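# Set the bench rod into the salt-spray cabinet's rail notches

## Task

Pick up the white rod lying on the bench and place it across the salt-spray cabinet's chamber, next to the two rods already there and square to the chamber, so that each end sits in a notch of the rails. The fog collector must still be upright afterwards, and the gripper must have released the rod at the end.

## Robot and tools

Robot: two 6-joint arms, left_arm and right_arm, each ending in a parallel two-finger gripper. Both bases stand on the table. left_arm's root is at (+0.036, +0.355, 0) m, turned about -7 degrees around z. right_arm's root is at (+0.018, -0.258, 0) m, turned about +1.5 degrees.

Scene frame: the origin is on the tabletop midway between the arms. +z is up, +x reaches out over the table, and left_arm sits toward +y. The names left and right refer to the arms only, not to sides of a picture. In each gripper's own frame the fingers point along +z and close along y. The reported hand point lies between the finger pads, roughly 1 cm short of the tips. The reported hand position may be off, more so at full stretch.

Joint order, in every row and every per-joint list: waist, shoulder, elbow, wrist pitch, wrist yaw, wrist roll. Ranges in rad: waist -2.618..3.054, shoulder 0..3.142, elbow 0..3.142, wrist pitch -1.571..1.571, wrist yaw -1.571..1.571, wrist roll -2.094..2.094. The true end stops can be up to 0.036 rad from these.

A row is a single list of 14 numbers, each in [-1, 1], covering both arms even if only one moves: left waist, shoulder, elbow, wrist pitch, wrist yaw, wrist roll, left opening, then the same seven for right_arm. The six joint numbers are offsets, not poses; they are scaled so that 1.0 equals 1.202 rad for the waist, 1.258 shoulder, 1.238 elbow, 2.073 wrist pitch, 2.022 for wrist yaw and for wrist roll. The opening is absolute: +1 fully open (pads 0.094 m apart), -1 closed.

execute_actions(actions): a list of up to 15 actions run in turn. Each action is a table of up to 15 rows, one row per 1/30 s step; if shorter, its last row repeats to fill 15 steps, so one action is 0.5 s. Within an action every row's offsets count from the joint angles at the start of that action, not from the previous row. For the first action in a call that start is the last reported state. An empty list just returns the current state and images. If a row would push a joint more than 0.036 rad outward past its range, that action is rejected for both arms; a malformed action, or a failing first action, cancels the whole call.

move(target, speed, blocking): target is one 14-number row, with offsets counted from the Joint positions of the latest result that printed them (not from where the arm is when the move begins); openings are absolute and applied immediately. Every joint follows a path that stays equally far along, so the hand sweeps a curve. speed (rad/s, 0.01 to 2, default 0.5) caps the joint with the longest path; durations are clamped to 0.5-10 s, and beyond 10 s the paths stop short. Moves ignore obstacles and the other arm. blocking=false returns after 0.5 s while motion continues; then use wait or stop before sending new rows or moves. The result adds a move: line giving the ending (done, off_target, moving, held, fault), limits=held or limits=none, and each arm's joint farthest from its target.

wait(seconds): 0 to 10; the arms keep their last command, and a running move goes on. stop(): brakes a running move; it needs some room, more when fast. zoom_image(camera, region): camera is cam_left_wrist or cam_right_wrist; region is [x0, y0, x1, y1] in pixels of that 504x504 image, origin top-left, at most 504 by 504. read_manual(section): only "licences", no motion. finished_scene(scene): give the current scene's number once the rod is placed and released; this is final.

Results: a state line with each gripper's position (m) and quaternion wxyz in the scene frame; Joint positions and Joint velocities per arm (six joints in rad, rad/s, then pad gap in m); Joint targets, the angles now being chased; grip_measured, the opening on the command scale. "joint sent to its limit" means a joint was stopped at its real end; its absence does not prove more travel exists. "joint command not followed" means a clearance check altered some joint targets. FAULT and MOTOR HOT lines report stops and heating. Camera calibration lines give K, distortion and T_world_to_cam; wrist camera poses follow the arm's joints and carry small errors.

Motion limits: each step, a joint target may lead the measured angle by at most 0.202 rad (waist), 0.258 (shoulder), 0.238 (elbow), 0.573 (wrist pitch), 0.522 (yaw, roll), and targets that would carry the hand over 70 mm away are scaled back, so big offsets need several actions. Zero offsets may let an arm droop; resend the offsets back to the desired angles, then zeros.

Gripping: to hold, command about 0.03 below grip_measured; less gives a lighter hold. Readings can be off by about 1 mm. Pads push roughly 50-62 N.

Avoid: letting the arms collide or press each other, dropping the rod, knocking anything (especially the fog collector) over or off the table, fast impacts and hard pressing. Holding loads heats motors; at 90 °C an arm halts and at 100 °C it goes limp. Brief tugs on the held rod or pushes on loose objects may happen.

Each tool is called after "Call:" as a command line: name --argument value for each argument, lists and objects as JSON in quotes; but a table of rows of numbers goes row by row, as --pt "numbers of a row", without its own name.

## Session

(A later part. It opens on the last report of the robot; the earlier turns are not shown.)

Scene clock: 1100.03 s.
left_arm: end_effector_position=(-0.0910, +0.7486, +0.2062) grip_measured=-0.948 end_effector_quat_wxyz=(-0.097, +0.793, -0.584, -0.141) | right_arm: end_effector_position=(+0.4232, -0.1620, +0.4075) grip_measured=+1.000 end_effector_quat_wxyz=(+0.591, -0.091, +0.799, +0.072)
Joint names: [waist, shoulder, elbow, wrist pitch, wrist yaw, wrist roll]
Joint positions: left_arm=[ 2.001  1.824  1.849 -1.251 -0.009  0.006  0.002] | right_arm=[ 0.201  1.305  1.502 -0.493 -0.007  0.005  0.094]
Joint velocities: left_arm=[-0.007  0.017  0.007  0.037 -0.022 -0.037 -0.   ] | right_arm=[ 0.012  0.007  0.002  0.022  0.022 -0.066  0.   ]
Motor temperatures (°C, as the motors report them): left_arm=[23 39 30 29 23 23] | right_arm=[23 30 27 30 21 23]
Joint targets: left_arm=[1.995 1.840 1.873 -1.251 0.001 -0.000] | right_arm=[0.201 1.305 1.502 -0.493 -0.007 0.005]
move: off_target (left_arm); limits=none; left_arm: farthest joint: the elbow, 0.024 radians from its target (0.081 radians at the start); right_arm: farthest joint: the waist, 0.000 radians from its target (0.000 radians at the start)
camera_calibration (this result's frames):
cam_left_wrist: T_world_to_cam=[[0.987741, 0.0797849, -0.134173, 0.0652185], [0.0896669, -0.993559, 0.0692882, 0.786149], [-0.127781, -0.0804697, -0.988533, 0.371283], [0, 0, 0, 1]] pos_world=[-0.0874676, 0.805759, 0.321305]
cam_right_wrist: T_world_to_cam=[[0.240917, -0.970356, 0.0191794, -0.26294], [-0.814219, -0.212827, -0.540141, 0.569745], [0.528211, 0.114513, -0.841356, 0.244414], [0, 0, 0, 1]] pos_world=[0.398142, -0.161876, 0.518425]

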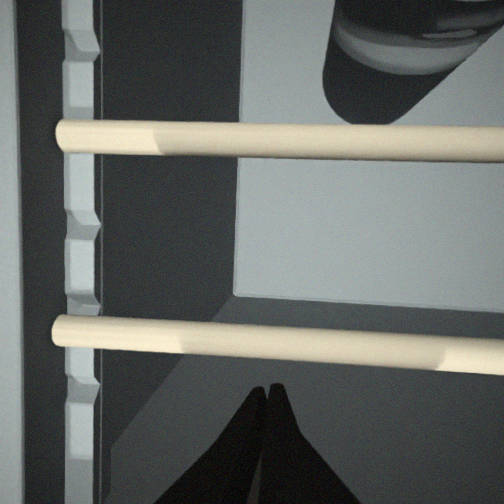

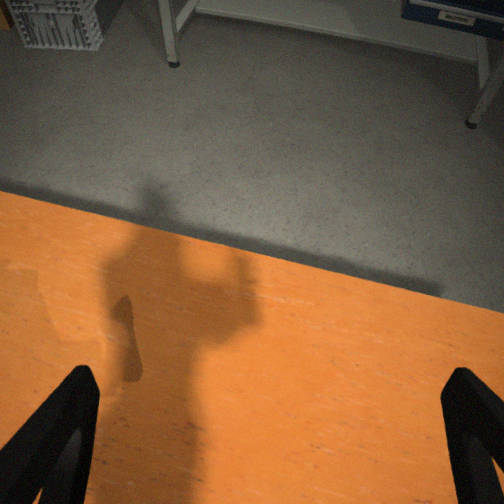

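Call:
move --target '[-0.005,0.027,0.0194,0.0,0.005,-0.003,-0.95, 0,0,0,0,0,0,1]' --speed 0.05

Scene clock: 1108.17 s.
left_arm: end_effector_position=(-0.0916, +0.7504, +0.1970) grip_measured=-0.948 end_effector_quat_wxyz=(-0.091, +0.795, -0.586, -0.132) | right_arm: end_effector_position=(+0.4232, -0.1620, +0.4075) grip_measured=+1.000 end_effector_quat_wxyz=(+0.591, -0.091, +0.799, +0.072)
Joint names: [waist, shoulder, elbow, wrist pitch, wrist yaw, wrist roll]
Joint positions: left_arm=[ 2.001  1.847  1.849 -1.251 -0.009  0.006  0.002] | right_arm=[ 0.201  1.305  1.502 -0.493 -0.007  0.005  0.094]
Joint velocities: left_arm=[ 0.007  0.012 -0.007  0.022 -0.051  0.022 -0.   ] | right_arm=[ 0.002 -0.032  0.012 -0.037 -0.007  0.022  0.   ]
Motor temperatures (°C, as the motors report them): left_arm=[23 38 31 29 23 23] | right_arm=[23 30 27 30 21 23]
Joint targets: left_arm=[1.995 1.858 1.873 -1.251 0.001 -0.000] | right_arm=[0.201 1.305 1.502 -0.493 -0.007 0.005]
move: off_target (left_arm); limits=none; left_arm: farthest joint: the elbow, 0.024 radians from its target (0.024 radians at the start); right_arm: farthest joint: the waist, 0.000 radians from its target (0.000 radians at the start)
camera_calibration (this result's frames):
cam_left_wrist: T_world_to_cam=[[0.98866, 0.0768639, -0.12901, 0.0656708], [0.0891038, -0.991769, 0.0919478, 0.782804], [-0.12088, -0.1024, -0.987371, 0.379147], [0, 0, 0, 1]] pos_world=[-0.0888456, 0.810138, 0.310854]
cam_right_wrist: T_world_to_cam=[[0.240917, -0.970356, 0.0191794, -0.26294], [-0.814219, -0.212827, -0.540141, 0.569745], [0.528211, 0.114513, -0.841356, 0.244414], [0, 0, 0, 1]] pos_world=[0.398142, -0.161876, 0.518425]

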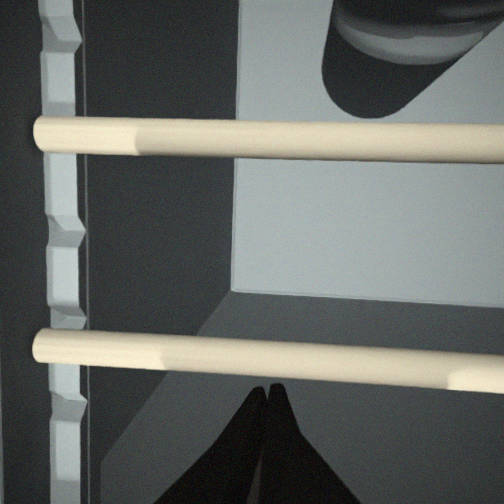

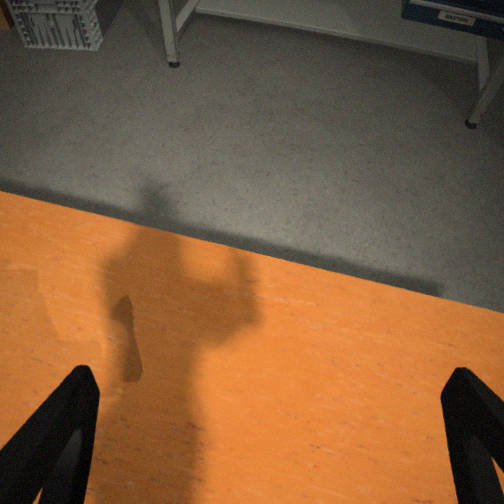

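Call:
move --target '[-0.005,0.009,0.0194,0.0125,0.005,-0.003,-0.95, 0,0,0,0,0,0,1]' --speed 0.03

Scene clock: 1115.87 s.
left_arm: end_effector_position=(-0.0923, +0.7528, +0.1979) grip_measured=-0.948 end_effector_quat_wxyz=(-0.094, +0.794, -0.585, -0.136) | right_arm: end_effector_position=(+0.4232, -0.1620, +0.4075) grip_measured=+1.000 end_effector_quat_wxyz=(+0.591, -0.091, +0.799, +0.072)
Joint names: [waist, shoulder, elbow, wrist pitch, wrist yaw, wrist roll]
Joint positions: left_arm=[ 2.001  1.847  1.849 -1.24  -0.009  0.006  0.002] | right_arm=[ 0.201  1.305  1.502 -0.493 -0.007  0.005  0.094]
Joint velocities: left_arm=[-0.012 -0.012  0.002  0.007 -0.066 -0.007 -0.001] | right_arm=[ 0.007 -0.012  0.002 -0.037 -0.007 -0.007  0.   ]
Motor temperatures (°C, as the motors report them): left_arm=[23 38 31 29 23 23] | right_arm=[23 30 27 30 21 23]
Joint targets: left_arm=[1.995 1.859 1.873 -1.225 0.001 -0.000] | right_arm=[0.201 1.305 1.502 -0.493 -0.007 0.005]
move: off_target (left_arm); limits=none; left_arm: farthest joint: the elbow, 0.024 radians from its target (0.024 radians at the start); right_arm: farthest joint: the waist, 0.000 radians from its target (0.000 radians at the start)
camera_calibration (this result's frames):
cam_left_wrist: T_world_to_cam=[[0.988243, 0.0781904, -0.131389, 0.0657761], [0.0893819, -0.992653, 0.0815521, 0.787922], [-0.124047, -0.092337, -0.987971, 0.37239], [0, 0, 0, 1]] pos_world=[-0.089235, 0.811376, 0.312296]
cam_right_wrist: T_world_to_cam=[[0.240917, -0.970356, 0.0191794, -0.26294], [-0.814219, -0.212827, -0.540141, 0.569745], [0.528211, 0.114513, -0.841356, 0.244414], [0, 0, 0, 1]] pos_world=[0.398142, -0.161876, 0.518425]

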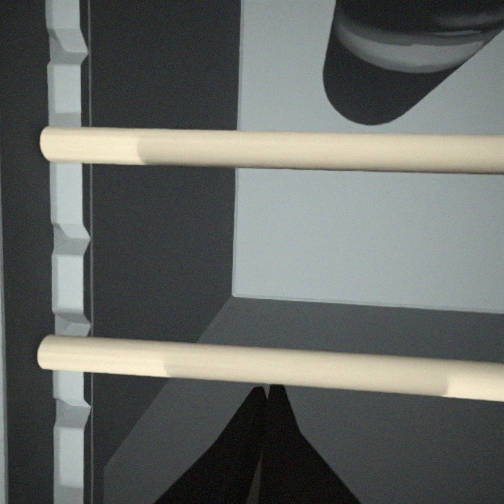

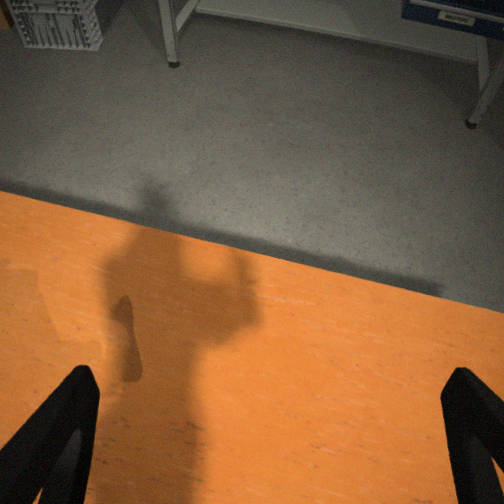

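Call:
move --target '[-0.005,0.009,0.0194,0.013,0.005,-0.003,-0.95, 0,0,0,0,0,0,1]' --speed 0.03

Scene clock: 1128.93 s.
left_arm: end_effector_position=(-0.0932, +0.7555, +0.1989) grip_measured=-0.948 end_effector_quat_wxyz=(-0.097, +0.793, -0.585, -0.141) | right_arm: end_effector_position=(+0.4232, -0.1620, +0.4075) grip_measured=+1.000 end_effector_quat_wxyz=(+0.591, -0.091, +0.799, +0.072)
Joint names: [waist, shoulder, elbow, wrist pitch, wrist yaw, wrist roll]
Joint positions: left_arm=[ 2.001  1.847  1.849 -1.229 -0.009  0.006  0.002] | right_arm=[ 0.201  1.305  1.502 -0.493 -0.007  0.005  0.094]
Joint velocities: left_arm=[ 0.042 -0.012 -0.002 -0.022  0.051  0.007 -0.   ] | right_arm=[-0.007  0.012  0.002 -0.007  0.022 -0.007  0.   ]
Motor temperatures (°C, as the motors report them): left_arm=[23 38 31 29 23 23] | right_arm=[23 30 27 30 21 23]
Joint targets: left_arm=[1.995 1.859 1.873 -1.213 0.001 -0.000] | right_arm=[0.201 1.305 1.502 -0.493 -0.007 0.005]
move: off_target (left_arm); limits=none; left_arm: farthest joint: the elbow, 0.024 radians from its target (0.024 radians at the start); right_arm: farthest joint: the waist, 0.000 radians from its target (0.000 radians at the start)
camera_calibration (this result's frames):
cam_left_wrist: T_world_to_cam=[[0.987771, 0.0796873, -0.134005, 0.0658655], [0.089651, -0.993508, 0.0700318, 0.793507], [-0.127555, -0.0811892, -0.988503, 0.364848], [0, 0, 0, 1]] pos_world=[-0.0896607, 0.812729, 0.313909]
cam_right_wrist: T_world_to_cam=[[0.240917, -0.970356, 0.0191794, -0.26294], [-0.814219, -0.212827, -0.540141, 0.569745], [0.528211, 0.114513, -0.841356, 0.244414], [0, 0, 0, 1]] pos_world=[0.398142, -0.161876, 0.518425]

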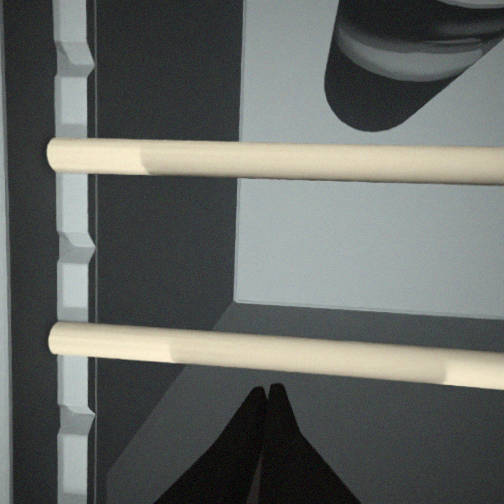

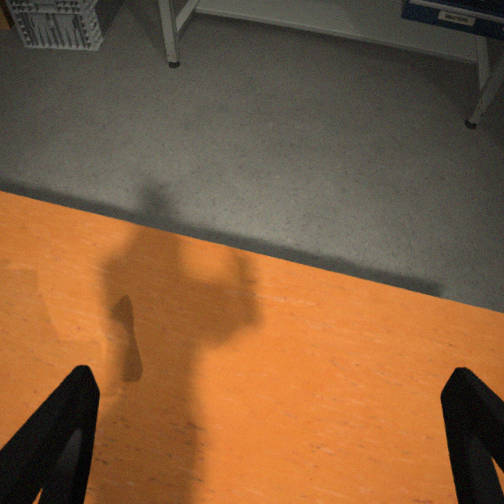

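Call:
zoom_image --camera "cam_left_wrist" --region '[30, 120, 190, 440]'

Region (30, 120, 190, 440) of cam_left_wrist's 504x504 image, scaled by 1.575, with more detail than that image has.

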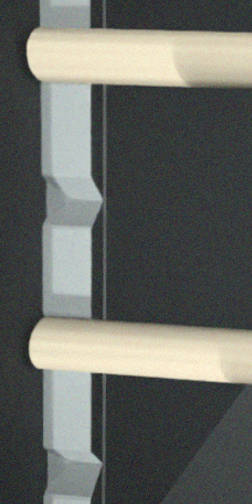

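Call:
move --target '[-0.005,-0.025,0.0194,-0.03,0.005,-0.003,-0.95, 0,0,0,0,0,0,1]' --speed 0.2

Call:
move --target '[-0.005,-0.14,0.15,-0.17,0.005,-0.003,-0.95, 0,0,0,0,0,0,1]' --speed 0.4

Scene clock: 1155.80 s.
left_arm: end_effector_position=(-0.0895, +0.7437, +0.1948) grip_measured=-0.948 end_effector_quat_wxyz=(-0.082, +0.796, -0.587, -0.120) | right_arm: end_effector_position=(+0.4232, -0.1620, +0.4075) grip_measured=+1.000 end_effector_quat_wxyz=(+0.591, -0.091, +0.799, +0.072)
Joint names: [waist, shoulder, elbow, wrist pitch, wrist yaw, wrist roll]
Joint positions: left_arm=[ 2.001  1.847  1.849 -1.281 -0.009  0.006  0.002] | right_arm=[ 0.201  1.305  1.502 -0.493 -0.007  0.005  0.094]
Joint velocities: left_arm=[-0.007 -0.002 -0.017 -0.022  0.007 -0.037 -0.001] | right_arm=[-0.002  0.012 -0.007  0.022  0.007 -0.007  0.   ]
Motor temperatures (°C, as the motors report them): left_arm=[23 38 32 29 23 23] | right_arm=[23 30 27 30 21 23]
Joint targets: left_arm=[1.995 1.816 1.873 -1.291 0.001 -0.000] | right_arm=[0.201 1.305 1.502 -0.493 -0.007 0.005]
move: off_target (left_arm); limits=none; left_arm: farthest joint: the shoulder, 0.032 radians from its target (0.032 radians at the start); right_arm: farthest joint: the waist, 0.000 radians from its target (0.000 radians at the start)
camera_calibration (this result's frames):
cam_left_wrist: T_world_to_cam=[[0.989782, 0.0732971, -0.122305, 0.0652544], [0.0881535, -0.988749, 0.120848, 0.768184], [-0.112071, -0.130395, -0.985108, 0.397685], [0, 0, 0, 1]] pos_world=[-0.0877367, 0.806614, 0.306909]
cam_right_wrist: T_world_to_cam=[[0.240917, -0.970356, 0.0191794, -0.26294], [-0.814219, -0.212827, -0.540141, 0.569745], [0.528211, 0.114513, -0.841356, 0.244414], [0, 0, 0, 1]] pos_world=[0.398142, -0.161876, 0.518425]

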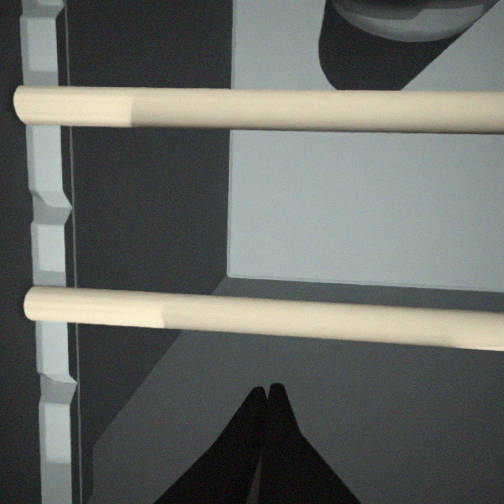

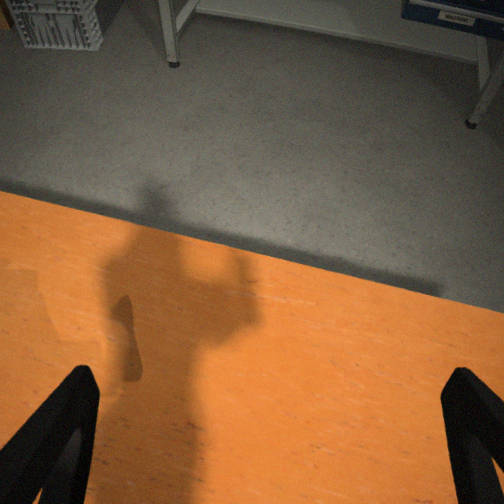

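action 0: the call would take left_arm's wrist pitch more than 0.036 radians past the lower end of its range (-1.571 radians), so nothing of the call was run and nothing moved. Give that joint a number nearer 0 in that row, or first move the joint away from that end.

Call:
move --target '[-0.005,-0.14,0.13,-0.12,0.005,-0.003,-0.95, 0,0,0,0,0,0,1]' --speed 0.4

Scene clock: 1160.57 s.
left_arm: end_effector_position=(-0.0728, +0.6907, +0.2796) grip_measured=-0.948 end_effector_quat_wxyz=(-0.102, +0.792, -0.584, -0.147) | right_arm: end_effector_position=(+0.4232, -0.1620, +0.4075) grip_measured=+1.000 end_effector_quat_wxyz=(+0.591, -0.091, +0.799, +0.072)
Joint names: [waist, shoulder, elbow, wrist pitch, wrist yaw, wrist roll]
Joint positions: left_arm=[ 2.001  1.685  1.993 -1.52  -0.009  0.006  0.002] | right_arm=[ 0.201  1.305  1.502 -0.493 -0.007  0.005  0.094]
Joint velocities: left_arm=[-0.012 -0.002  0.017 -0.007  0.037  0.022  0.   ] | right_arm=[-0.007 -0.002 -0.012  0.022 -0.037  0.007  0.   ]
Motor temperatures (°C, as the motors report them): left_arm=[23 39 32 28 23 23] | right_arm=[23 30 27 30 21 23]
Joint targets: left_arm=[1.995 1.671 2.010 -1.530 0.001 -0.000] | right_arm=[0.201 1.305 1.502 -0.493 -0.007 0.005]
move: done; limits=none; left_arm: farthest joint: the elbow, 0.017 radians from its target (0.161 radians at the start); right_arm: farthest joint: the waist, 0.000 radians from its target (0.000 radians at the start)
camera_calibration (this result's frames):
cam_left_wrist: T_world_to_cam=[[0.987134, 0.0817123, -0.137437, 0.0612321], [0.0899439, -0.994439, 0.0547806, 0.726588], [-0.132197, -0.0664374, -0.988995, 0.431653], [0, 0, 0, 1]] pos_world=[-0.0687335, 0.746222, 0.395515]
cam_right_wrist: T_world_to_cam=[[0.240917, -0.970356, 0.0191794, -0.26294], [-0.814219, -0.212827, -0.540141, 0.569745], [0.528211, 0.114513, -0.841356, 0.244414], [0, 0, 0, 1]] pos_world=[0.398142, -0.161876, 0.518425]

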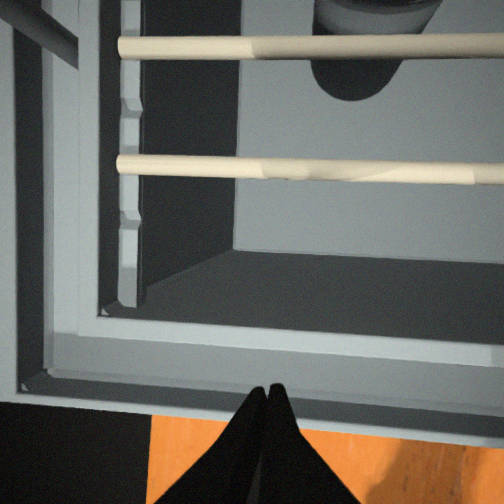

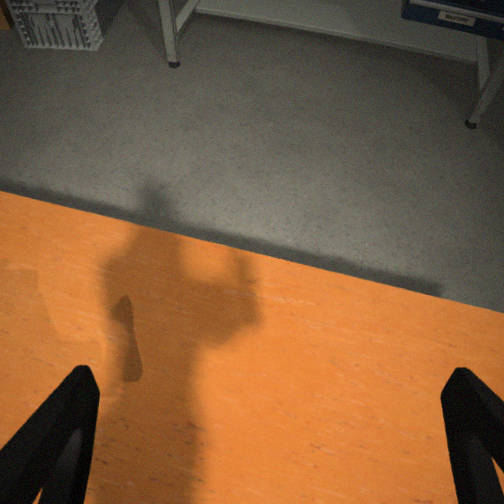

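Call:
zoom_image --camera "cam_left_wrist" --region '[100, 30, 200, 240]'

Region (100, 30, 200, 240) of cam_left_wrist's 504x504 image, scaled by 2.400, with more detail than that image has; it fills the left 240 columns of this view, and the rest is white.

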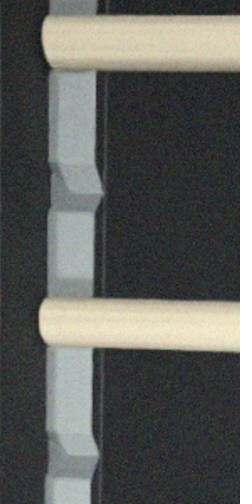

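Call:
finished_scene --scene 1

The scene is finished: the task was done.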